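# Seat the white rod across the salt-spray cabinet's rails

## Task

Pick up the white rod lying on the bench and set it across the salt-spray cabinet's chamber, at right angles to it and next to the two rods already there, with each end resting in a notch of the rails. The fog collector must still be upright afterwards, and the gripper must have released the rod at the end.

## Robot and tools

ROBOT. There are two six-joint arms, left_arm and right_arm, each with a parallel gripper. Those names do not tell you which side of an image an arm appears on. Each gripper's fingers extend along its own +z axis and close along its own y axis. The reported hand point sits midway between the finger pads, roughly 1 cm short of the fingertips.

FRAME. All reported positions share one scene frame. The origin is on the table surface midway between the arms, +x points out over the table, +z points up, and left_arm is mounted on the +y side. Positions are in metres and orientations are quaternions ordered w, x, y, z. The printed hand position can be wrong, and more so when the arm is stretched far.

execute_actions takes "actions", a list holding zero or one item, and an optional "pictures" boolean; pictures come by default. An empty list only reports the current state. A wait is {"steps": N} with N up to 300 control steps of 1/30 s, counted from the previous result, and time spent replying counts toward it. A move is {"rows": [...], "steps": N}, with 1 to 15 rows and N up to 15 (default 15). One row is used per step, and the final row is reused for any leftover steps. A refused call moves nothing.

ROW LAYOUT. Every row is a single list of 14 numbers, each in [-1, 1], covering both arms even when only one moves. The first seven are for left_arm: waist, shoulder, elbow, wrist pitch, wrist yaw, wrist roll, then gripper opening. The next seven are the same for right_arm. The six joint numbers are offsets in joint space, not poses. They are measured from the joint angles in the latest result that listed them. Before any result in the scene lists them, and for the second or later call in one reply, they are measured from where the arm is when the action begins. Each row is measured from that same base, not from the previous row. Scale: 1.0 equals 1.202 rad at the waist, 1.258 at the shoulder, 1.238 at the elbow, 2.073 at wrist pitch, and 2.022 at wrist yaw and wrist roll. The opening number is absolute: +1 fully open, -1 closed.

JOINT RANGES (rad): waist -2.618 to 3.054, shoulder 0.000 to 3.142, elbow 0.000 to 3.142, wrist pitch -1.571 to 1.571, wrist yaw -1.571 to 1.571, wrist roll -2.094 to 2.094. A call aiming more than 0.036 rad outside these ends is refused. A true end may lie up to 0.036 rad either side of the listed one. An overshooting target is clipped to the end, and you may then see "joint sent to its limit", possibly about an older action. A missing line does not prove there is room left.

MOTION. Each joint's target is held within a lead of its measured angle: 0.202 rad waist, 0.258 shoulder, 0.238 elbow, 0.573 wrist pitch, 0.522 wrist yaw and roll. If the targets would move a gripper over 70 mm from where it is, all of that arm's targets are pulled back toward the measured angles. Big moves therefore take several actions. The simulation keeps running while you think and write. Arms go on toward the last row sent until all have nearly stopped, or until a step is HELD. Sending zeros is not a pause: it drives joints back to their base angles. Arms can sag under zero offsets. To hold a pose, let the first call of a reply send the offsets needed to return to the wanted angles, and send zeros in later calls. Raise that aim if a joint keeps falling short.

GRIPPING. grip_measured uses the same scale as the opening command. Away from ±1, the fingers go to where grip_measured would read the number you send. To keep a grasp, command about 0.03 below the measured value, or less than that for a gentler hold. Readings may be off by about 1 mm per gripper, consistently through a scene. Pad force tops out around 50 to 62 N, and it is weaker on parts under about 2 mm thick. Occasional tugs on a held part or shoves on loose objects can happen, so grip firmly enough.

RESULT LINES. The state line reads left_arm: position, quat | right_arm: position, quat. Joint positions and Joint velocities give each arm's six joints (rad, rad/s), then the pad gap (m, m/s; 0.094 m when fully open). "joint command not followed" means a clearance check altered or blocked targets on some steps. HELD marks steps where all or part of your row was not sent. MOTOR HOT appears at 75 °C. A motor heats up while the arm carries a load, including while you think. OVER-TEMPERATURE FAULT at 90 °C halts that arm for 10 s. At 100 °C the arm and its gripper go limp and it falls, so do not hold loads for long.

zoom_image takes "camera" (cam_high or cam_low, each 504x504; cam_left_wrist or cam_right_wrist, each 616x616) and "region" [x0, y0, x1, y1] in pixels from the top-left. The region may be at most 504 by 504, and the result is an enlarged view of that camera's latest image.

finished_scene takes "scene", the number of the current scene. Answering without any tool call ends everything.

AVOID: dropping or knocking anything off the table, tipping the fog collector, slamming or shoving hard, and letting the two arms collide or press on each other. Move smoothly and open the gripper before finishing.

Each tool is called after "Call:" as a command line: name --argument value for each argument, lists and objects as JSON in quotes; but a table of rows of numbers goes row by row, as --pt "numbers of a row", without its own name.

## Session

Call:
execute_actions --actions '[]'

Scene clock: 0.00 s of 4800.00 s.
left_arm: end_effector_position=(+0.3619, +0.5835, +0.2065) grip_measured=+1.000 end_effector_quat_wxyz=(+0.292, -0.268, +0.889, +0.229) | right_arm: end_effector_position=(+0.5496, -0.2290, +0.1218) grip_measured=+1.000 end_effector_quat_wxyz=(+0.468, +0.061, +0.855, +0.215)
Joint positions: left_arm=[ 0.606  1.554  1.343 -0.672 -0.354 -0.026  0.094] | right_arm=[ 0.347  1.838  1.037  0.307 -0.145  0.426  0.094]
Joint velocities: left_arm=[ 0.007 -0.027 -0.012 -0.022 -0.022  0.007  0.   ] | right_arm=[ 0.002  0.022 -0.002  0.007 -0.007  0.007  0.   ]
Motor temperatures (°C, as the motors report them): left_arm=[19 21 20 22 22 19] | right_arm=[21 21 22 22 21 21]

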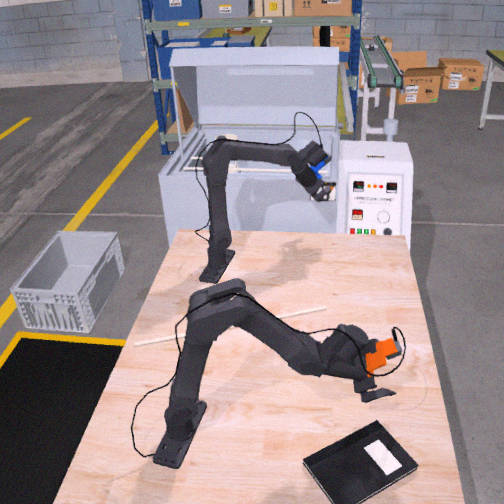

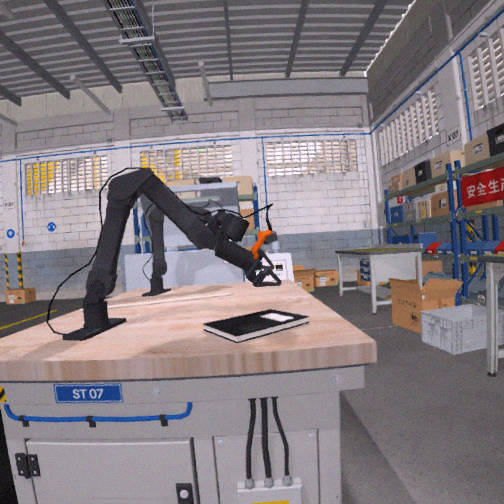

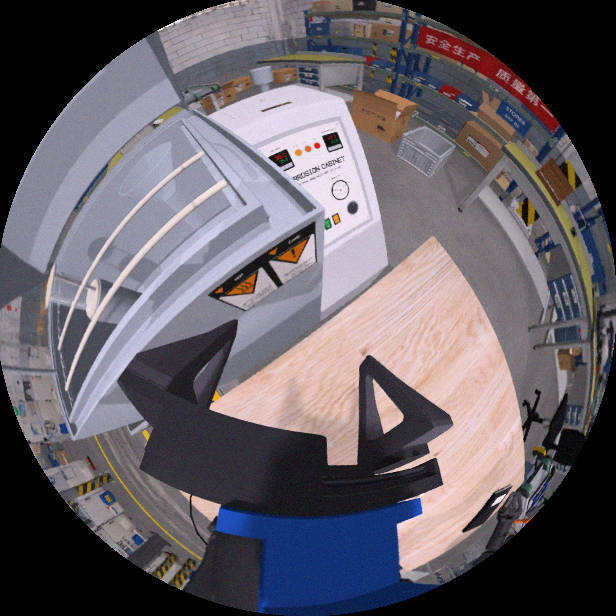

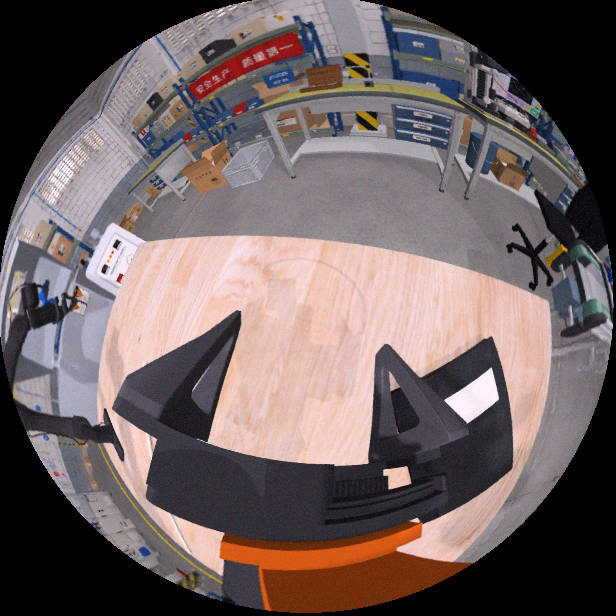

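Call:
execute_actions --actions '[{"rows":[[0.5,-0.12,0.13,-0.16,0.175,0.013,1,-0.6,-0.6,-0.2,-0.2,0.07,-0.2,1]]}]' --pictures false

Call:
execute_actions --actions '[{"steps":40}]'

Scene clock: 3.80 s of 4800.00 s.
left_arm: end_effector_position=(+0.1899, +0.6781, +0.2702) grip_measured=+1.000 end_effector_quat_wxyz=(+0.288, -0.478, +0.810, +0.182) | right_arm: end_effector_position=(+0.3984, -0.5274, +0.2366) grip_measured=+1.000 end_effector_quat_wxyz=(+0.547, +0.216, +0.803, -0.095)
Joint positions: left_arm=[ 1.219  1.404  1.495 -0.967 -0.034 -0.01   0.094] | right_arm=[-0.314  1.153  0.802 -0.042 -0.028  0.078  0.094]
Joint velocities: left_arm=[-0.061 -0.022 -0.012 -0.139  0.139  0.066  0.   ] | right_arm=[-1.463 -1.311 -0.007 -0.066  0.33  -0.3    0.   ]
Motor temperatures (°C, as the motors report them): left_arm=[19 21 20 22 22 19] | right_arm=[21 22 22 22 21 21]
Steps of this call (steps 1 to 90: nothing new was sent; then 0.30 s passed at rest; steps 91 to 105: all 15 steps of this action). Readings (joint positions):
91: left_arm=[0.625 1.549 1.359 -0.708 -0.302 -0.023] | right_arm=[0.339 1.825 1.022 0.293 -0.140 0.394]
92: left_arm=[0.660 1.539 1.378 -0.758 -0.245 -0.019] | right_arm=[0.322 1.792 0.988 0.263 -0.134 0.359]
94: left_arm=[0.765 1.500 1.418 -0.829 -0.165 -0.015] | right_arm=[0.260 1.712 0.913 0.187 -0.116 0.291]
98: left_arm=[1.051 1.422 1.485 -0.902 -0.068 -0.011] | right_arm=[0.069 1.522 0.817 0.041 -0.074 0.180]
105: the state above

Scene clock: 5.13 s of 4800.00 s.
left_arm: end_effector_position=(+0.1931, +0.6715, +0.2667) grip_measured=+1.000 end_effector_quat_wxyz=(+0.286, -0.474, +0.816, +0.165) | right_arm: end_effector_position=(+0.3712, -0.5471, +0.2514) grip_measured=+1.000 end_effector_quat_wxyz=(+0.547, +0.228, +0.793, -0.139)
Joint positions: left_arm=[ 1.216  1.404  1.495 -0.989 -0.006 -0.01   0.094] | right_arm=[-0.381  1.076  0.799 -0.094 -0.003  0.029  0.094]
Joint velocities: left_arm=[-0.017 -0.007 -0.007 -0.022 -0.037 -0.007  0.   ] | right_arm=[-0.022 -0.012 -0.002 -0.037 -0.022 -0.007  0.   ]
Motor temperatures (°C, as the motors report them): left_arm=[19 21 21 22 22 19] | right_arm=[21 22 22 23 21 21]
Steps of this call (steps 1 to 30: the robot went on to your last target; steps 31 to 40: nothing new was sent). Readings (joint positions):
1: left_arm=[1.217 1.404 1.495 -0.971 -0.027 -0.010] | right_arm=[-0.354 1.115 0.802 -0.043 -0.016 0.069]
2: left_arm=[1.216 1.404 1.495 -0.975 -0.023 -0.010] | right_arm=[-0.376 1.090 0.802 -0.043 -0.008 0.062]
4: left_arm=[1.216 1.404 1.495 -0.981 -0.016 -0.010] | right_arm=[-0.381 1.076 0.802 -0.044 -0.003 0.050]
8: left_arm=[1.216 1.404 1.495 -0.986 -0.010 -0.010] | right_arm=[-0.381 1.076 0.799 -0.075 -0.003 0.037]
40: the state above
All arms were judged still, so your last target was given up. Only a new action makes them travel on or press farther. Fingers that are still opening or closing keep moving.

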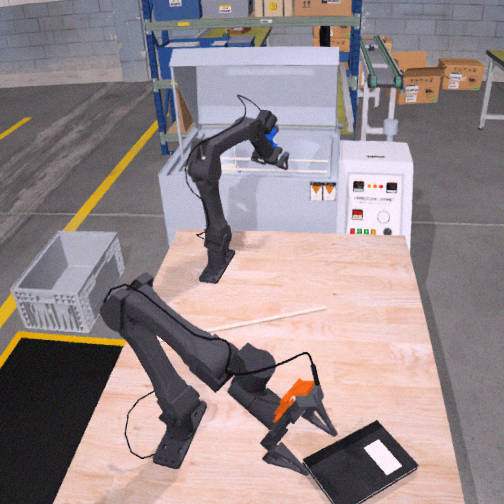

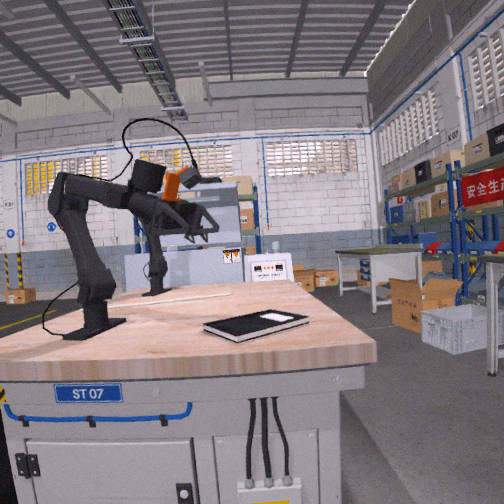

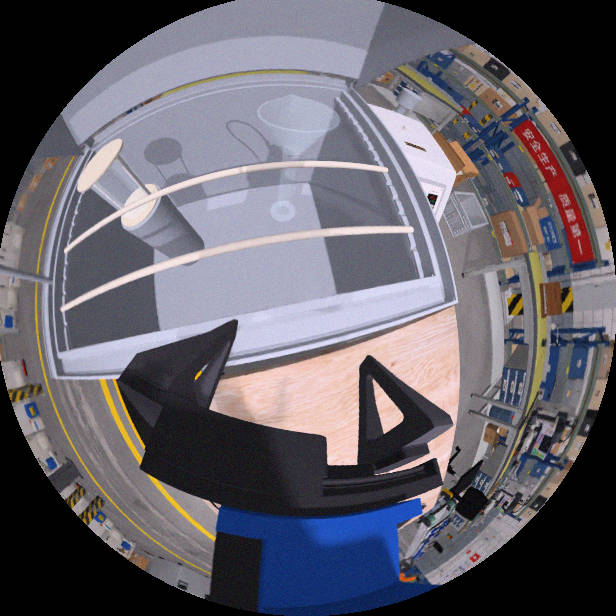

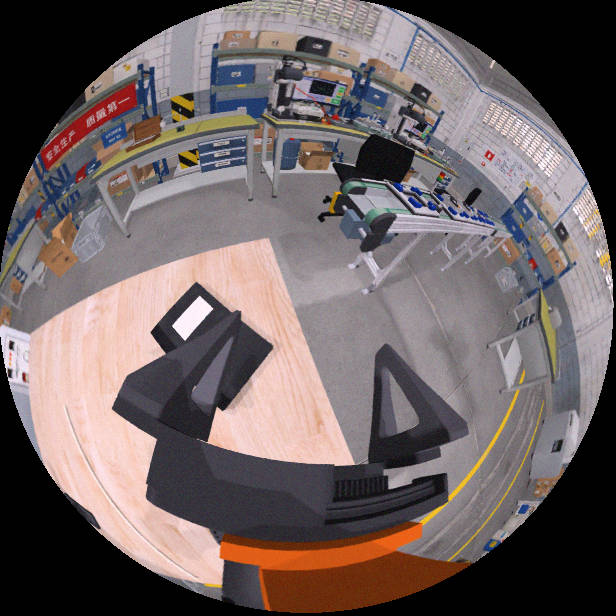

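Call:
execute_actions --actions '[{"rows":[[-0.95,-0.05,0,-0.2,0,0.4,1,-0.5,-0.6,-0.35,0,0,0,1]]}]' --pictures false

Call:
execute_actions --actions '[{"steps":15}]' --pictures false

Call:
execute_actions --actions '[{"rows":[[-0.95,0.15,-0.1,0.04,0,0.42,1,0,0,0,0,0,0,1]]}]' --pictures false

Call:
execute_actions --actions '[{"steps":25}]'

Scene clock: 8.87 s of 4800.00 s.
left_arm: end_effector_position=(+0.2938, +0.3650, +0.2328) grip_measured=+1.000 end_effector_quat_wxyz=(+0.154, +0.343, +0.924, +0.069) | right_arm: end_effector_position=(+0.1565, -0.5928, +0.2559) grip_measured=+1.000 end_effector_quat_wxyz=(+0.584, +0.399, +0.609, -0.360)
Joint positions: left_arm=[ 0.212  1.372  1.495 -1.356 -0.011  0.749  0.094] | right_arm=[-0.976  0.329  0.357 -0.087  0.006  0.028  0.094]
Joint velocities: left_arm=[-2.117 -0.007 -0.002 -0.066  0.081  0.271  0.   ] | right_arm=[-0.022 -0.017  0.012 -0.037  0.037  0.007  0.   ]
Motor temperatures (°C, as the motors report them): left_arm=[19 22 21 22 22 19] | right_arm=[21 22 22 23 21 21]
Steps of this call (steps 1 to 90: nothing new was sent; then 0.23 s passed at rest; steps 91 to 105: all 15 steps of this action). Readings (joint positions):
91: left_arm=[1.198 1.403 1.495 -1.016 -0.018 0.049] | right_arm=[-0.404 1.051 0.766 -0.069 -0.016 0.028]
92: left_arm=[1.159 1.398 1.495 -1.066 -0.024 0.123] | right_arm=[-0.454 0.991 0.706 -0.058 -0.019 0.028]
94: left_arm=[1.043 1.389 1.495 -1.165 -0.023 0.290] | right_arm=[-0.580 0.845 0.569 -0.059 -0.014 0.028]
98: left_arm=[0.746 1.374 1.495 -1.292 -0.016 0.584] | right_arm=[-0.875 0.504 0.362 -0.116 -0.003 0.028]
105: the state above

Scene clock: 9.37 s of 4800.00 s.
left_arm: end_effector_position=(+0.2836, +0.3233, +0.2324) grip_measured=+1.000 end_effector_quat_wxyz=(+0.147, +0.429, +0.890, +0.054) | right_arm: end_effector_position=(+0.1565, -0.5928, +0.2559) grip_measured=+1.000 end_effector_quat_wxyz=(+0.584, +0.399, +0.609, -0.360)
Joint positions: left_arm=[ 0.068  1.363  1.495 -1.39  -0.003  0.791  0.094] | right_arm=[-0.976  0.329  0.357 -0.087  0.006  0.028  0.094]
Joint velocities: left_arm=[ 0.007 -0.012 -0.007 -0.007 -0.051 -0.037  0.   ] | right_arm=[-0.012  0.007 -0.012 -0.051 -0.007 -0.037  0.   ]
Motor temperatures (°C, as the motors report them): left_arm=[19 22 21 22 22 19] | right_arm=[21 22 23 23 21 21]
Steps of this call (steps 1 to 15: the robot went on to your last target). Readings (joint positions):
1: left_arm=[0.145 1.372 1.495 -1.359 -0.006 0.758] | right_arm=[-0.976 0.329 0.357 -0.087 0.006 0.028]
2: left_arm=[0.099 1.372 1.495 -1.363 0.001 0.767] | right_arm=[-0.976 0.329 0.357 -0.087 0.006 0.028]
4: left_arm=[0.067 1.370 1.495 -1.372 0.006 0.778] | right_arm=[-0.976 0.329 0.357 -0.087 0.006 0.028]
8: left_arm=[0.068 1.363 1.495 -1.384 0.000 0.786] | right_arm=[-0.976 0.329 0.357 -0.087 0.006 0.028]
15: the state above

Scene clock: 9.87 s of 4800.00 s.
left_arm: end_effector_position=(+0.1498, +0.0965, +0.1425) grip_measured=+1.000 end_effector_quat_wxyz=(+0.032, +0.970, +0.239, +0.016) | right_arm: end_effector_position=(+0.1565, -0.5928, +0.2559) grip_measured=+1.000 end_effector_quat_wxyz=(+0.584, +0.399, +0.609, -0.360)
Joint positions: left_arm=[-0.901  1.581  1.371 -1.292 -0.015  1.582  0.094] | right_arm=[-0.976  0.329  0.357 -0.087  0.006  0.028  0.094]
Joint velocities: left_arm=[-2.122 -0.002  0.007 -0.007 -0.022  0.447  0.   ] | right_arm=[ 0.002  0.017  0.002 -0.037  0.007  0.007  0.   ]
Motor temperatures (°C, as the motors report them): left_arm=[19 22 21 22 22 19] | right_arm=[21 22 23 23 21 21]
Steps of this call (steps 1 to 15: all 15 steps of this action). Readings (joint positions):
1: left_arm=[0.049 1.373 1.490 -1.384 -0.014 0.848] | right_arm=[-0.976 0.329 0.357 -0.087 0.006 0.028]
2: left_arm=[0.008 1.391 1.480 -1.374 -0.019 0.919] | right_arm=[-0.976 0.329 0.357 -0.087 0.006 0.028]
4: left_arm=[-0.100 1.454 1.449 -1.349 -0.021 1.077] | right_arm=[-0.976 0.329 0.357 -0.087 0.006 0.028]
8: left_arm=[-0.373 1.575 1.382 -1.308 -0.021 1.394] | right_arm=[-0.976 0.329 0.357 -0.087 0.006 0.028]
15: the state above

Scene clock: 10.70 s of 4800.00 s.
left_arm: end_effector_position=(+0.0996, +0.0746, +0.1448) grip_measured=+1.000 end_effector_quat_wxyz=(+0.038, +0.991, +0.126, +0.010) | right_arm: end_effector_position=(+0.1565, -0.5928, +0.2559) grip_measured=+1.000 end_effector_quat_wxyz=(+0.584, +0.399, +0.609, -0.360)
Joint positions: left_arm=[-1.083  1.572  1.371 -1.292 -0.005  1.632  0.094] | right_arm=[-0.976  0.329  0.357 -0.087  0.006  0.028  0.094]
Joint velocities: left_arm=[-0.012 -0.012 -0.012 -0.037  0.007  0.037  0.   ] | right_arm=[-0.002 -0.012 -0.022 -0.022 -0.095 -0.037  0.   ]
Motor temperatures (°C, as the motors report them): left_arm=[19 22 21 22 22 19] | right_arm=[21 22 23 23 21 21]
Steps of this call (steps 1 to 25: the robot went on to your last target). Readings (joint positions):
1: left_arm=[-0.974 1.581 1.371 -1.291 -0.014 1.592] | right_arm=[-0.976 0.329 0.357 -0.087 0.006 0.028]
2: left_arm=[-1.033 1.581 1.371 -1.291 -0.008 1.601] | right_arm=[-0.976 0.329 0.357 -0.087 0.006 0.028]
4: left_arm=[-1.091 1.579 1.371 -1.291 0.004 1.613] | right_arm=[-0.976 0.329 0.357 -0.087 0.006 0.028]
8: left_arm=[-1.085 1.573 1.371 -1.292 -0.000 1.625] | right_arm=[-0.976 0.329 0.357 -0.087 0.006 0.028]
25: the state above

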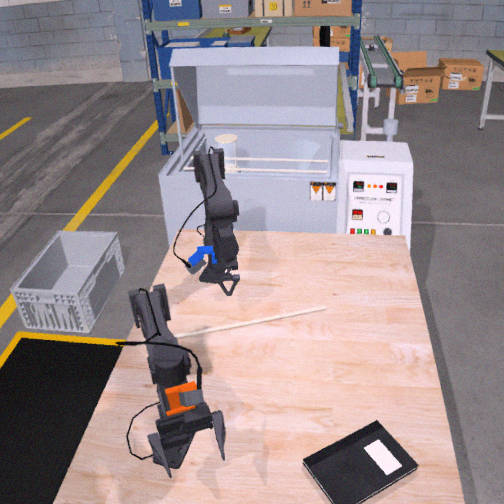

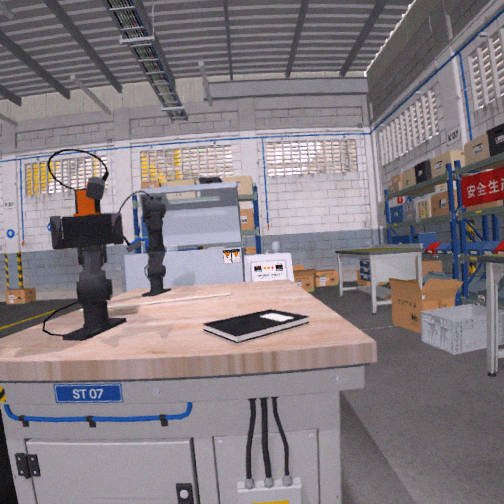

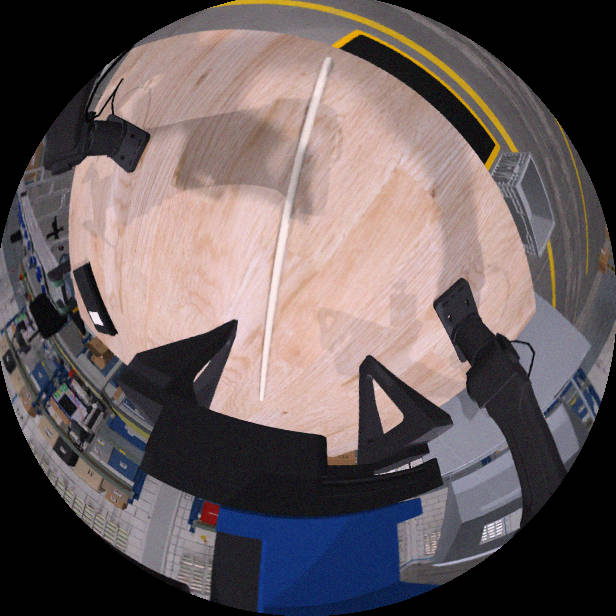

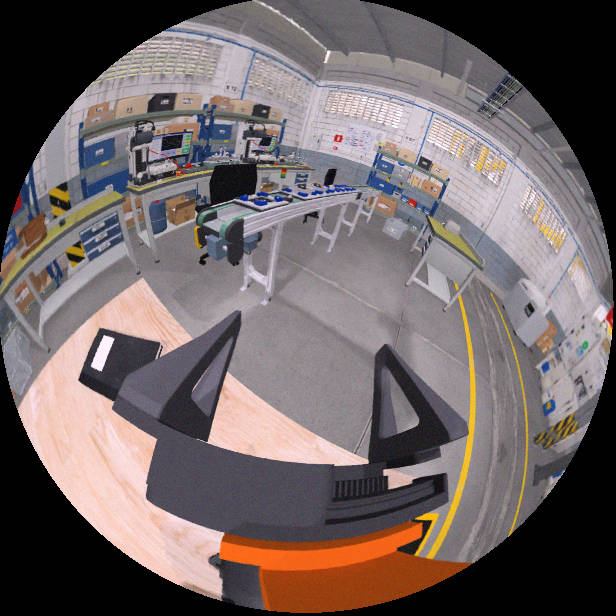

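Call:
execute_actions --actions '[{"rows":[[0,0.17,-0.078,0.124,0,0,1,0,0,0,0,0,0,1]]}]' --pictures false

Call:
execute_actions --actions '[{"steps":10}]'

Scene clock: 12.20 s of 4800.00 s.
left_arm: end_effector_position=(+0.1086, +0.0491, +0.0540) grip_measured=+1.000 end_effector_quat_wxyz=(-0.008, +0.992, +0.126, +0.003) | right_arm: end_effector_position=(+0.1565, -0.5928, +0.2559) grip_measured=+1.000 end_effector_quat_wxyz=(+0.584, +0.399, +0.609, -0.360)
Joint positions: left_arm=[-1.083  1.804  1.27  -1.051 -0.008  1.632  0.094] | right_arm=[-0.976  0.329  0.357 -0.087  0.006  0.028  0.094]
Joint velocities: left_arm=[ 0.007 -0.017 -0.012  0.11   0.007 -0.051  0.   ] | right_arm=[-0.007 -0.002  0.002 -0.007 -0.022  0.007  0.   ]
Motor temperatures (°C, as the motors report them): left_arm=[19 22 21 22 22 19] | right_arm=[21 22 23 24 21 21]
Steps of this call (steps 1 to 15: the robot went on to your last target; steps 16 to 30: nothing new was sent; steps 31 to 45: all 15 steps of this action). Readings (joint positions):
31: left_arm=[-1.083 1.585 1.367 -1.275 -0.005 1.632] | right_arm=[-0.976 0.329 0.357 -0.087 0.006 0.028]
32: left_arm=[-1.083 1.610 1.361 -1.242 -0.005 1.632] | right_arm=[-0.976 0.329 0.357 -0.087 0.006 0.028]
34: left_arm=[-1.083 1.693 1.338 -1.165 -0.005 1.632] | right_arm=[-0.976 0.329 0.357 -0.087 0.006 0.028]
38: left_arm=[-1.083 1.812 1.279 -1.080 -0.008 1.632] | right_arm=[-0.976 0.329 0.357 -0.087 0.006 0.028]
45: the state above

Scene clock: 12.53 s of 4800.00 s.
left_arm: end_effector_position=(+0.1092, +0.0472, +0.0540) grip_measured=+1.000 end_effector_quat_wxyz=(-0.004, +0.992, +0.126, +0.004) | right_arm: end_effector_position=(+0.1565, -0.5928, +0.2559) grip_measured=+1.000 end_effector_quat_wxyz=(+0.584, +0.399, +0.609, -0.360)
Joint positions: left_arm=[-1.083  1.804  1.27  -1.043 -0.008  1.632  0.094] | right_arm=[-0.976  0.329  0.357 -0.087  0.006  0.028  0.094]
Joint velocities: left_arm=[-0.007 -0.002 -0.017 -0.022  0.037  0.037  0.   ] | right_arm=[-0.017 -0.012 -0.017  0.095  0.037  0.051  0.   ]
Motor temperatures (°C, as the motors report them): left_arm=[19 22 21 22 22 19] | right_arm=[21 22 23 24 21 21]
Steps of this call (steps 1 to 10: the robot went on to your last target). Readings (joint positions):
1: left_arm=[-1.083 1.804 1.270 -1.049 -0.008 1.632] | right_arm=[-0.976 0.329 0.357 -0.087 0.006 0.028]
2: left_arm=[-1.083 1.804 1.270 -1.048 -0.008 1.632] | right_arm=[-0.976 0.329 0.357 -0.087 0.006 0.028]
4: left_arm=[-1.083 1.804 1.270 -1.046 -0.008 1.632] | right_arm=[-0.976 0.329 0.357 -0.087 0.006 0.028]
8: left_arm=[-1.083 1.804 1.270 -1.044 -0.008 1.632] | right_arm=[-0.976 0.329 0.357 -0.087 0.006 0.028]
10: the state above

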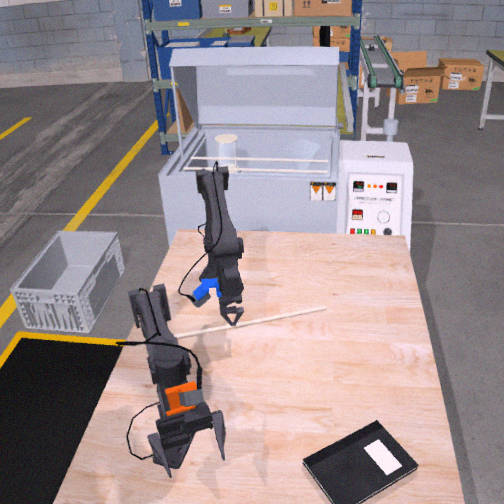

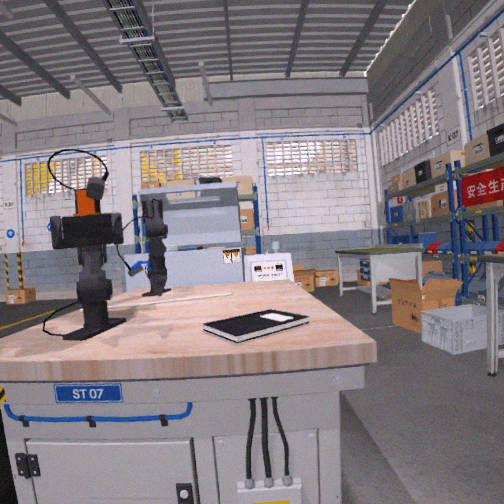

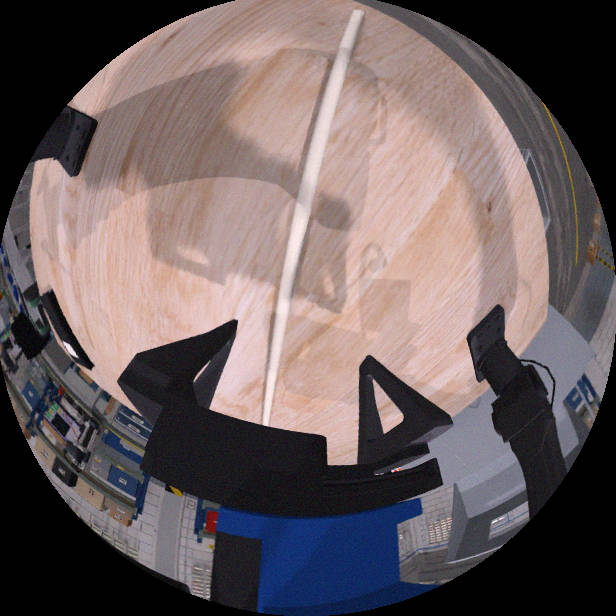

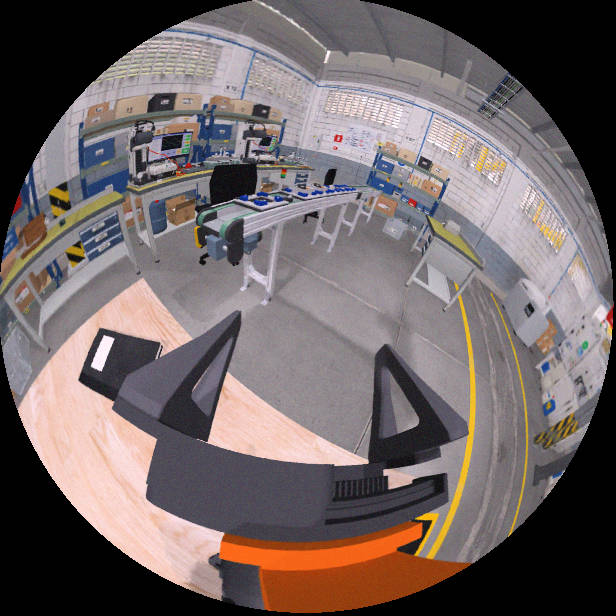

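Call:
execute_actions --actions '[{"rows":[[0,0.03,0,0.03,0,0,0.6,0,0,0,0,0,0,1],[0,0.03,0,0.04,0,0,0.6,0,0,0,0,0,0,1],[0,0.05,0,0.05,0,0,0.6,0,0,0,0,0,0,1],[0,0.06,0,0.06,0,0,0.6,0,0,0,0,0,0,1],[0,0.08,-0.005,0.066,0,0,0.3,0,0,0,0,0,0,1]]}]' --pictures false

Call:
execute_actions --actions '[{"steps":10}]'

Scene clock: 13.83 s of 4800.00 s.
left_arm: end_effector_position=(+0.1165, +0.0259, +0.0224) grip_measured=+0.303 end_effector_quat_wxyz=(+0.006, +0.992, +0.126, +0.007) | right_arm: end_effector_position=(+0.1565, -0.5928, +0.2559) grip_measured=+1.000 end_effector_quat_wxyz=(+0.584, +0.399, +0.609, -0.360)
Joint positions: left_arm=[-1.083  1.906  1.27  -0.92  -0.011  1.632  0.061] | right_arm=[-0.976  0.329  0.357 -0.087  0.006  0.028  0.094]
Joint velocities: left_arm=[-0.002  0.012  0.012 -0.007 -0.051  0.051 -0.001] | right_arm=[-0.002  0.002  0.017 -0.007 -0.022  0.007  0.   ]
Motor temperatures (°C, as the motors report them): left_arm=[19 22 21 22 22 19] | right_arm=[21 22 23 24 21 21]
Steps of this call (steps 1 to 15: the robot went on to your last target; steps 16 to 24: nothing new was sent; steps 25 to 39: all 15 steps of this action). Readings (joint positions):
25: left_arm=[-1.083 1.806 1.270 -1.038 -0.008 1.632] | right_arm=[-0.976 0.329 0.357 -0.087 0.006 0.028]
26: left_arm=[-1.083 1.810 1.270 -1.026 -0.009 1.632] | right_arm=[-0.976 0.329 0.357 -0.087 0.006 0.028]
28: left_arm=[-1.083 1.830 1.270 -0.996 -0.009 1.632] | right_arm=[-0.976 0.329 0.357 -0.087 0.006 0.028]
32: left_arm=[-1.083 1.892 1.270 -0.944 -0.010 1.632] | right_arm=[-0.976 0.329 0.357 -0.087 0.006 0.028]
39: the state above

Scene clock: 14.17 s of 4800.00 s.
left_arm: end_effector_position=(+0.1169, +0.0248, +0.0224) grip_measured=+0.303 end_effector_quat_wxyz=(+0.009, +0.992, +0.126, +0.007) | right_arm: end_effector_position=(+0.1565, -0.5928, +0.2559) grip_measured=+1.000 end_effector_quat_wxyz=(+0.584, +0.399, +0.609, -0.360)
Joint positions: left_arm=[-1.083  1.906  1.27  -0.915 -0.011  1.632  0.061] | right_arm=[-0.976  0.329  0.357 -0.087  0.006  0.028  0.094]
Joint velocities: left_arm=[-0.027  0.002 -0.012 -0.081 -0.095  0.051 -0.   ] | right_arm=[-0.007 -0.017  0.007  0.022 -0.066  0.007  0.   ]
Motor temperatures (°C, as the motors report them): left_arm=[19 22 21 22 22 19] | right_arm=[21 22 23 24 21 21]
Steps of this call (steps 1 to 10: the robot went on to your last target). Readings (joint positions):
1: left_arm=[-1.083 1.906 1.270 -0.919 -0.011 1.632] | right_arm=[-0.976 0.329 0.357 -0.087 0.006 0.028]
2: left_arm=[-1.083 1.906 1.270 -0.917 -0.011 1.632] | right_arm=[-0.976 0.329 0.357 -0.087 0.006 0.028]
4: left_arm=[-1.083 1.906 1.270 -0.917 -0.011 1.632] | right_arm=[-0.976 0.329 0.357 -0.087 0.006 0.028]
8: left_arm=[-1.083 1.906 1.270 -0.915 -0.011 1.632] | right_arm=[-0.976 0.329 0.357 -0.087 0.006 0.028]
10: the state above

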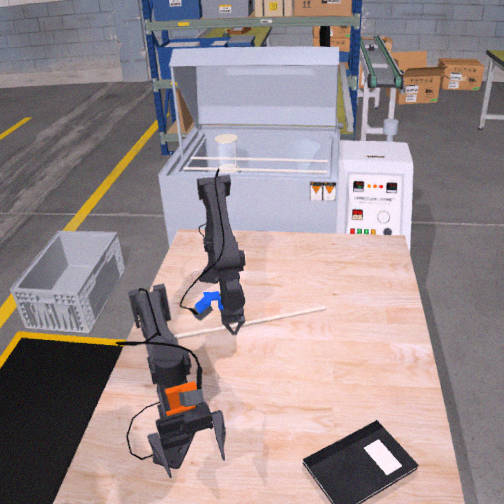

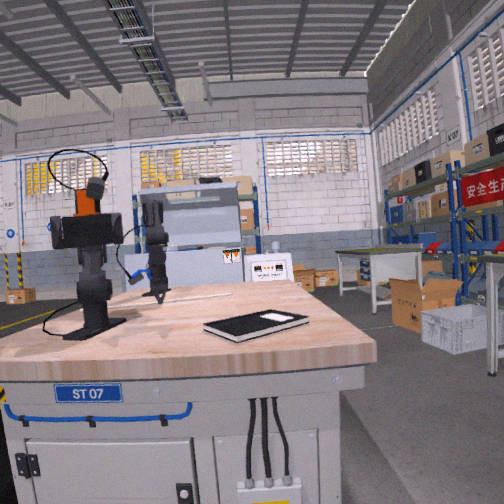

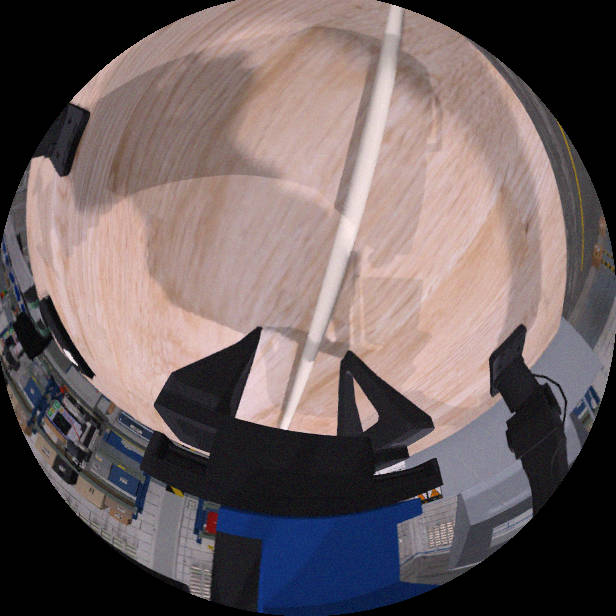

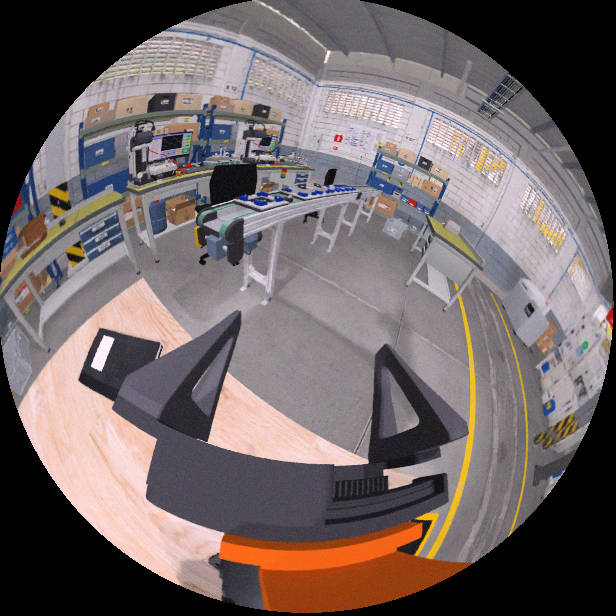

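Call:
execute_actions --actions '[{"rows":[[0,0.022,0,0.008,0,0,-0.3,0,0,0,0,0,0,1]]}]' --pictures false

Call:
execute_actions --actions '[{"rows":[[0,-0.01,0,0,0,0,-0.86,0,0,0,0,0,0,1]]}]'

Scene clock: 15.07 s of 4800.00 s.
left_arm: end_effector_position=(+0.1177, +0.0229, +0.0204) grip_measured=-0.297 end_effector_quat_wxyz=(+0.011, +0.992, +0.126, +0.008) | right_arm: end_effector_position=(+0.1565, -0.5928, +0.2559) grip_measured=+1.000 end_effector_quat_wxyz=(+0.584, +0.399, +0.609, -0.360)
Joint positions: left_arm=[-1.083  1.912  1.27  -0.904 -0.012  1.632  0.033] | right_arm=[-0.976  0.329  0.357 -0.087  0.006  0.028  0.094]
Joint velocities: left_arm=[-0.012 -0.027  0.007 -0.022 -0.022  0.022  0.   ] | right_arm=[-0.007 -0.007 -0.012  0.007 -0.081 -0.007  0.   ]
Motor temperatures (°C, as the motors report them): left_arm=[19 23 21 22 22 19] | right_arm=[21 22 23 24 21 21]
Steps of this call (steps 1 to 12: the robot went on to your last target; steps 13 to 27: all 15 steps of this action). Readings (joint positions):
13: left_arm=[-1.083 1.907 1.270 -0.914 -0.011 1.632] | right_arm=[-0.976 0.329 0.357 -0.087 0.006 0.028]
14: left_arm=[-1.083 1.909 1.270 -0.912 -0.011 1.632] | right_arm=[-0.976 0.329 0.357 -0.087 0.006 0.028]
16: left_arm=[-1.083 1.912 1.270 -0.906 -0.011 1.632] | right_arm=[-0.976 0.329 0.357 -0.087 0.006 0.028]
20: left_arm=[-1.083 1.912 1.270 -0.904 -0.012 1.632] | right_arm=[-0.976 0.329 0.357 -0.087 0.006 0.028]
27: the state above

Scene clock: 15.57 s of 4800.00 s.
left_arm: end_effector_position=(+0.1185, +0.0224, +0.0204) grip_measured=-0.822 end_effector_quat_wxyz=(+0.012, +0.992, +0.126, +0.010) | right_arm: end_effector_position=(+0.1565, -0.5928, +0.2559) grip_measured=+1.000 end_effector_quat_wxyz=(+0.584, +0.399, +0.609, -0.360)
Joint positions: left_arm=[-1.083  1.912  1.27  -0.901 -0.015  1.632  0.008] | right_arm=[-0.976  0.329  0.357 -0.087  0.006  0.028  0.094]
Joint velocities: left_arm=[-0.012 -0.022 -0.022 -0.081  0.007  0.007 -0.001] | right_arm=[-0.012  0.007  0.002  0.022  0.022 -0.007  0.   ]
Motor temperatures (°C, as the motors report them): left_arm=[19 23 21 22 22 19] | right_arm=[21 22 23 24 21 21]
Steps of this call (steps 1 to 15: all 15 steps of this action). Readings (joint positions):
1: left_arm=[-1.083 1.912 1.270 -0.904 -0.012 1.632] | right_arm=[-0.976 0.329 0.357 -0.087 0.006 0.028]
2: left_arm=[-1.083 1.912 1.270 -0.904 -0.012 1.632] | right_arm=[-0.976 0.329 0.357 -0.087 0.006 0.028]
4: left_arm=[-1.083 1.912 1.270 -0.901 -0.013 1.631] | right_arm=[-0.976 0.329 0.357 -0.087 0.006 0.028]
8: left_arm=[-1.083 1.912 1.270 -0.901 -0.015 1.632] | right_arm=[-0.976 0.329 0.357 -0.087 0.006 0.028]
15: the state above

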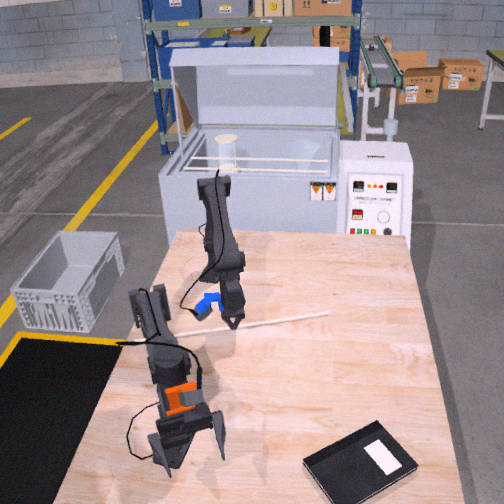

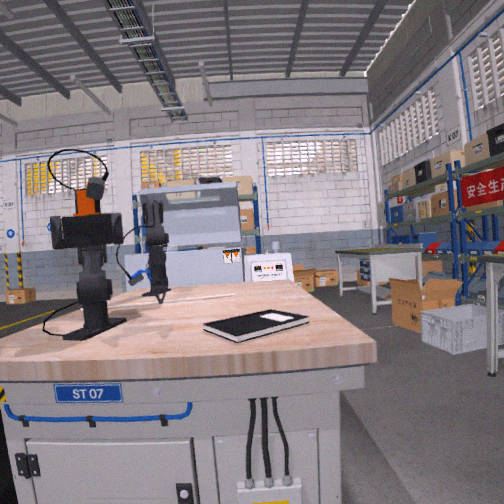

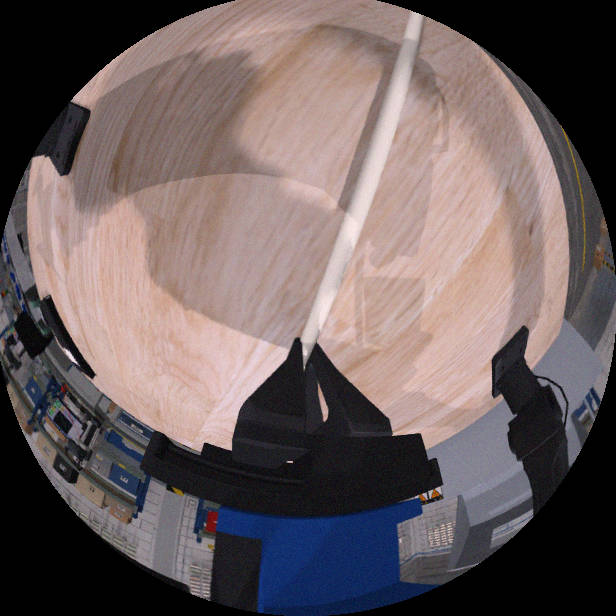

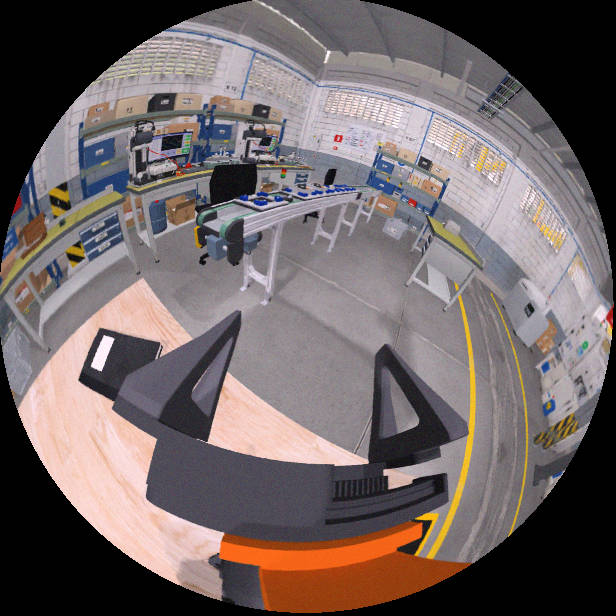

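Call:
execute_actions --actions '[{"rows":[[0,-0.06,0,-0.03,0,0,-0.86,0.55,0,0,0,0,0,1]]}]' --pictures false

Call:
execute_actions --actions '[{"rows":[[0,-0.1,0.06,-0.08,0,0,-0.86,0,0,0,0,0,0,1],[0,-0.1,0.06,-0.08,0,0,-0.86,0,0,0,0,0,0,1],[0,-0.2,0.12,-0.14,0,0,-0.86,0,0,0,0,0,0,1],[0,-0.2,0.12,-0.14,0,0,-0.86,0,0,0,0,0,0,1],[0,-0.36,0.24,-0.23,0,0,-0.86,0,0,0,0,0,0,1]]}]' --pictures false

Call:
execute_actions --actions '[{"steps":10}]'

Scene clock: 17.23 s of 4800.00 s.
left_arm: end_effector_position=(+0.1170, +0.0276, +0.0406) grip_measured=-0.822 end_effector_quat_wxyz=(+0.021, +0.992, +0.126, +0.012) | right_arm: end_effector_position=(+0.2776, -0.4750, +0.2559) grip_measured=+1.000 end_effector_quat_wxyz=(+0.669, +0.181, +0.705, -0.152)
Joint positions: left_arm=[-1.083  1.849  1.27  -0.946 -0.016  1.632  0.008] | right_arm=[-0.322  0.329  0.357 -0.087  0.002  0.028  0.094]
Joint velocities: left_arm=[ 0.017 -0.022  0.007 -0.022 -0.022 -0.007  0.   ] | right_arm=[-0.002 -0.007  0.002  0.007 -0.066 -0.007  0.   ]
Motor temperatures (°C, as the motors report them): left_arm=[19 23 21 22 22 19] | right_arm=[21 22 23 24 21 21]
Steps of this call (steps 1 to 15: the robot went on to your last target; steps 16 to 35: nothing new was sent; steps 36 to 50: all 15 steps of this action). Readings (joint positions):
36: left_arm=[-1.083 1.907 1.270 -0.904 -0.015 1.632] | right_arm=[-0.942 0.329 0.357 -0.087 0.019 0.028]
37: left_arm=[-1.083 1.898 1.270 -0.914 -0.016 1.632] | right_arm=[-0.871 0.329 0.357 -0.087 0.020 0.028]
39: left_arm=[-1.083 1.874 1.270 -0.928 -0.016 1.632] | right_arm=[-0.719 0.329 0.357 -0.087 0.016 0.028]
43: left_arm=[-1.083 1.849 1.270 -0.938 -0.016 1.632] | right_arm=[-0.420 0.329 0.357 -0.087 0.010 0.028]
50: the state above

Scene clock: 17.73 s of 4800.00 s.
left_arm: end_effector_position=(+0.1049, +0.0674, +0.2583) grip_measured=-0.822 end_effector_quat_wxyz=(+0.208, +0.969, +0.125, +0.050) | right_arm: end_effector_position=(+0.2776, -0.4750, +0.2559) grip_measured=+1.000 end_effector_quat_wxyz=(+0.669, +0.181, +0.705, -0.152)
Joint positions: left_arm=[-1.083  1.371  1.568 -1.335 -0.02   1.632  0.008] | right_arm=[-0.322  0.329  0.357 -0.087  0.002  0.028  0.094]
Joint velocities: left_arm=[-0.002 -0.295  0.134 -0.505 -0.066  0.037  0.001] | right_arm=[-0.012  0.002 -0.002  0.066 -0.081  0.007  0.   ]
Motor temperatures (°C, as the motors report them): left_arm=[19 23 21 22 22 19] | right_arm=[21 22 23 24 21 21]
Steps of this call (steps 1 to 15: all 15 steps of this action). Readings (joint positions):
1: left_arm=[-1.083 1.840 1.275 -0.962 -0.017 1.632] | right_arm=[-0.322 0.329 0.357 -0.087 0.002 0.028]
2: left_arm=[-1.083 1.825 1.280 -0.989 -0.018 1.632] | right_arm=[-0.322 0.329 0.357 -0.087 0.002 0.028]
4: left_arm=[-1.083 1.763 1.305 -1.053 -0.019 1.632] | right_arm=[-0.322 0.329 0.357 -0.087 0.002 0.028]
8: left_arm=[-1.083 1.613 1.421 -1.168 -0.020 1.632] | right_arm=[-0.322 0.329 0.357 -0.087 0.002 0.028]
15: the state above

Scene clock: 18.07 s of 4800.00 s.
left_arm: end_effector_position=(+0.1010, +0.0795, +0.2467) grip_measured=-0.822 end_effector_quat_wxyz=(+0.166, +0.977, +0.125, +0.042) | right_arm: end_effector_position=(+0.2776, -0.4750, +0.2559) grip_measured=+1.000 end_effector_quat_wxyz=(+0.669, +0.181, +0.705, -0.152)
Joint positions: left_arm=[-1.083  1.392  1.569 -1.404 -0.02   1.632  0.008] | right_arm=[-0.322  0.329  0.357 -0.087  0.002  0.028  0.094]
Joint velocities: left_arm=[-0.007  0.002 -0.002 -0.037 -0.037 -0.051  0.002] | right_arm=[0.002 0.007 0.002 0.007 0.051 0.066 0.   ]
Motor temperatures (°C, as the motors report them): left_arm=[19 23 21 22 22 19] | right_arm=[21 22 23 24 21 21]
Steps of this call (steps 1 to 10: the robot went on to your last target). Readings (joint positions):
1: left_arm=[-1.083 1.366 1.569 -1.351 -0.020 1.632] | right_arm=[-0.322 0.329 0.357 -0.087 0.002 0.028]
2: left_arm=[-1.083 1.366 1.569 -1.365 -0.020 1.632] | right_arm=[-0.322 0.329 0.357 -0.087 0.002 0.028]
4: left_arm=[-1.083 1.378 1.569 -1.385 -0.020 1.632] | right_arm=[-0.322 0.329 0.357 -0.087 0.002 0.028]
8: left_arm=[-1.083 1.392 1.569 -1.400 -0.020 1.632] | right_arm=[-0.322 0.329 0.357 -0.087 0.002 0.028]
10: the state above

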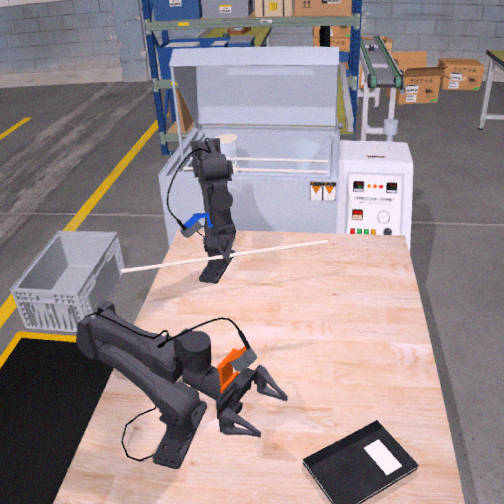

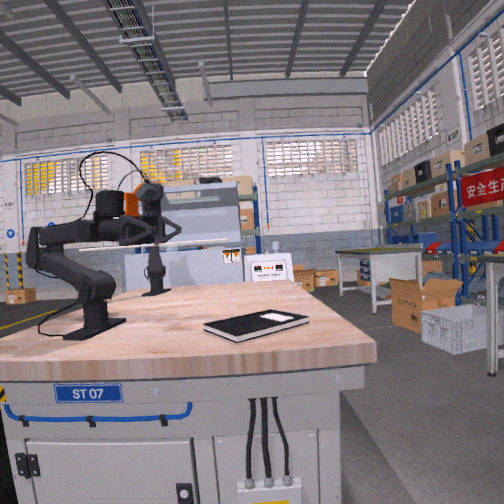

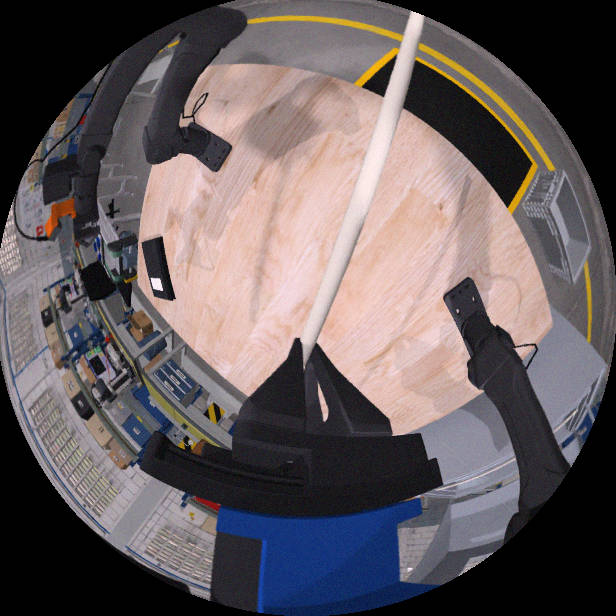

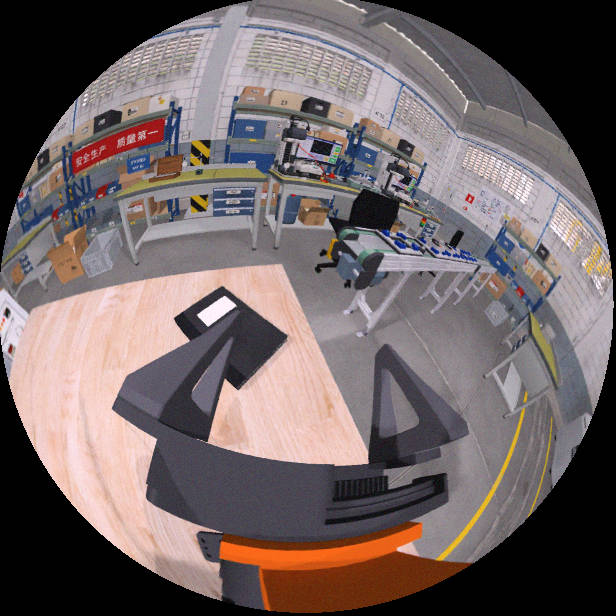

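Call:
execute_actions --actions '[{"rows":[[0.1,-0.02,0.02,0,0,-0.03,-0.86,0,0,0,0,0,0,1],[0.15,-0.03,0.02,0,0,-0.06,-0.86,0,0,0,0,0,0,1],[0.6,-0.04,0.02,0,0,-0.15,-0.86,0,0,0,0,0,0,1]]}]' --pictures false

Call:
execute_actions --actions '[{"rows":[[0.65,0,0,0,0,0,-0.86,0,0,0,0,0,0,1]]}]'

Scene clock: 19.37 s of 4800.00 s.
left_arm: end_effector_position=(+0.2596, +0.2141, +0.2532) grip_measured=-0.824 end_effector_quat_wxyz=(+0.162, +0.792, +0.582, +0.093) | right_arm: end_effector_position=(+0.2776, -0.4750, +0.2559) grip_measured=+1.000 end_effector_quat_wxyz=(+0.669, +0.181, +0.705, -0.152)
Joint positions: left_arm=[-0.355  1.371  1.569 -1.395 -0.043  1.352  0.008] | right_arm=[-0.322  0.329  0.357 -0.087  0.002  0.028  0.094]
Joint velocities: left_arm=[-0.012 -0.051 -0.002 -0.051  0.066 -0.022 -0.002] | right_arm=[ 0.017 -0.012 -0.012  0.022  0.037 -0.037  0.   ]
Motor temperatures (°C, as the motors report them): left_arm=[19 23 22 22 22 19] | right_arm=[21 22 23 24 21 21]
Steps of this call (steps 1 to 24: the robot went on to your last target; steps 25 to 39: all 15 steps of this action). Readings (joint positions):
25: left_arm=[-1.067 1.392 1.569 -1.409 -0.012 1.626] | right_arm=[-0.322 0.329 0.357 -0.087 0.002 0.028]
26: left_arm=[-1.028 1.391 1.569 -1.409 -0.005 1.611] | right_arm=[-0.322 0.329 0.357 -0.087 0.002 0.028]
28: left_arm=[-0.897 1.385 1.569 -1.406 -0.002 1.521] | right_arm=[-0.322 0.329 0.357 -0.087 0.002 0.028]
32: left_arm=[-0.593 1.376 1.569 -1.397 -0.015 1.412] | right_arm=[-0.322 0.329 0.357 -0.087 0.002 0.028]
39: the state above

Scene clock: 19.87 s of 4800.00 s.
left_arm: end_effector_position=(+0.2841, +0.4376, +0.2534) grip_measured=-0.825 end_effector_quat_wxyz=(+0.107, +0.506, +0.841, +0.158) | right_arm: end_effector_position=(+0.2776, -0.4750, +0.2559) grip_measured=+1.000 end_effector_quat_wxyz=(+0.669, +0.181, +0.705, -0.152)
Joint positions: left_arm=[ 0.433  1.374  1.569 -1.387 -0.066  1.355  0.008] | right_arm=[-0.322  0.329  0.357 -0.087  0.002  0.028  0.094]
Joint velocities: left_arm=[-0.037 -0.022 -0.012  0.007  0.022 -0.051 -0.001] | right_arm=[ 0.032  0.002 -0.007  0.022  0.007 -0.081  0.   ]
Motor temperatures (°C, as the motors report them): left_arm=[19 23 22 22 22 19] | right_arm=[21 22 23 24 21 21]
Steps of this call (steps 1 to 15: all 15 steps of this action). Readings (joint positions):
1: left_arm=[-0.326 1.371 1.569 -1.396 -0.025 1.353] | right_arm=[-0.322 0.329 0.357 -0.087 0.002 0.028]
2: left_arm=[-0.268 1.371 1.569 -1.395 -0.017 1.356] | right_arm=[-0.322 0.329 0.357 -0.087 0.002 0.028]
4: left_arm=[-0.121 1.373 1.569 -1.392 -0.022 1.356] | right_arm=[-0.322 0.329 0.357 -0.087 0.002 0.028]
8: left_arm=[0.182 1.374 1.569 -1.387 -0.036 1.356] | right_arm=[-0.322 0.329 0.357 -0.087 0.002 0.028]
15: the state above

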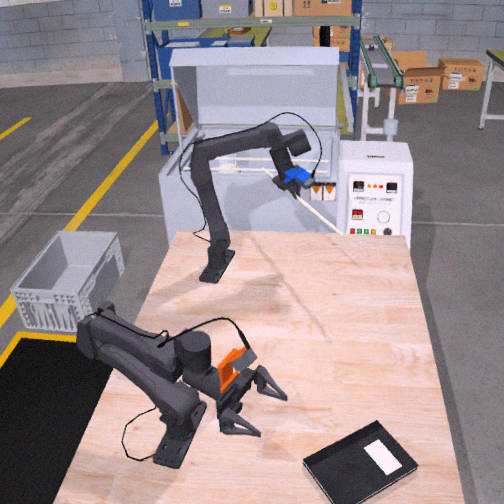

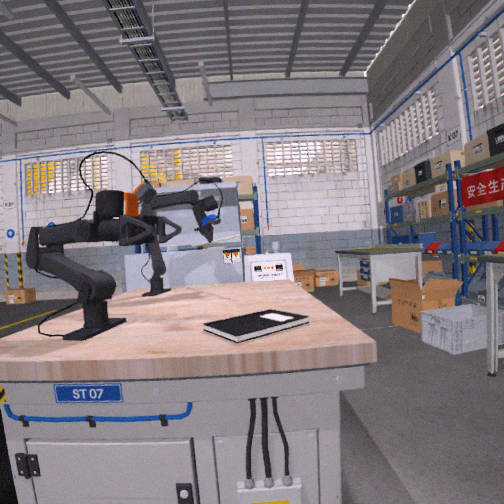

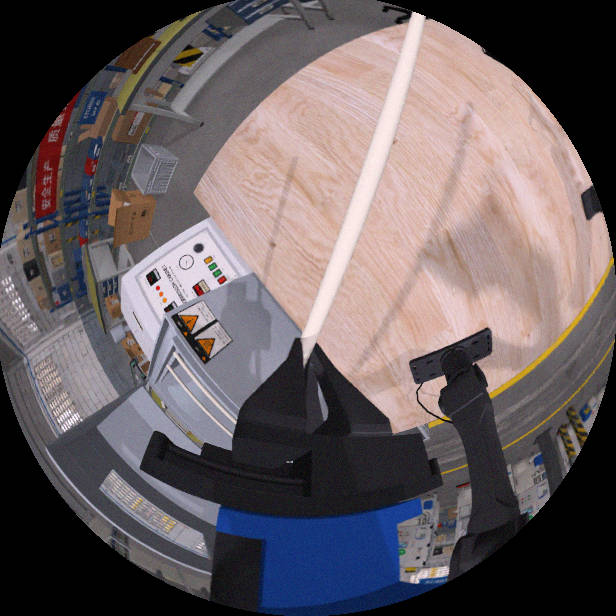

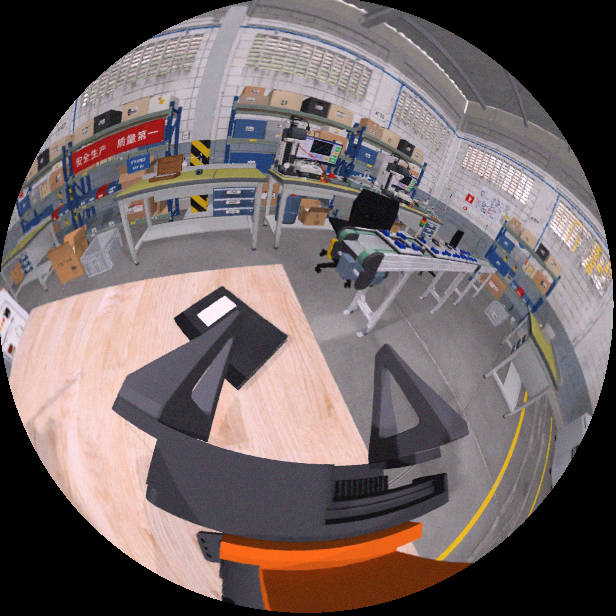

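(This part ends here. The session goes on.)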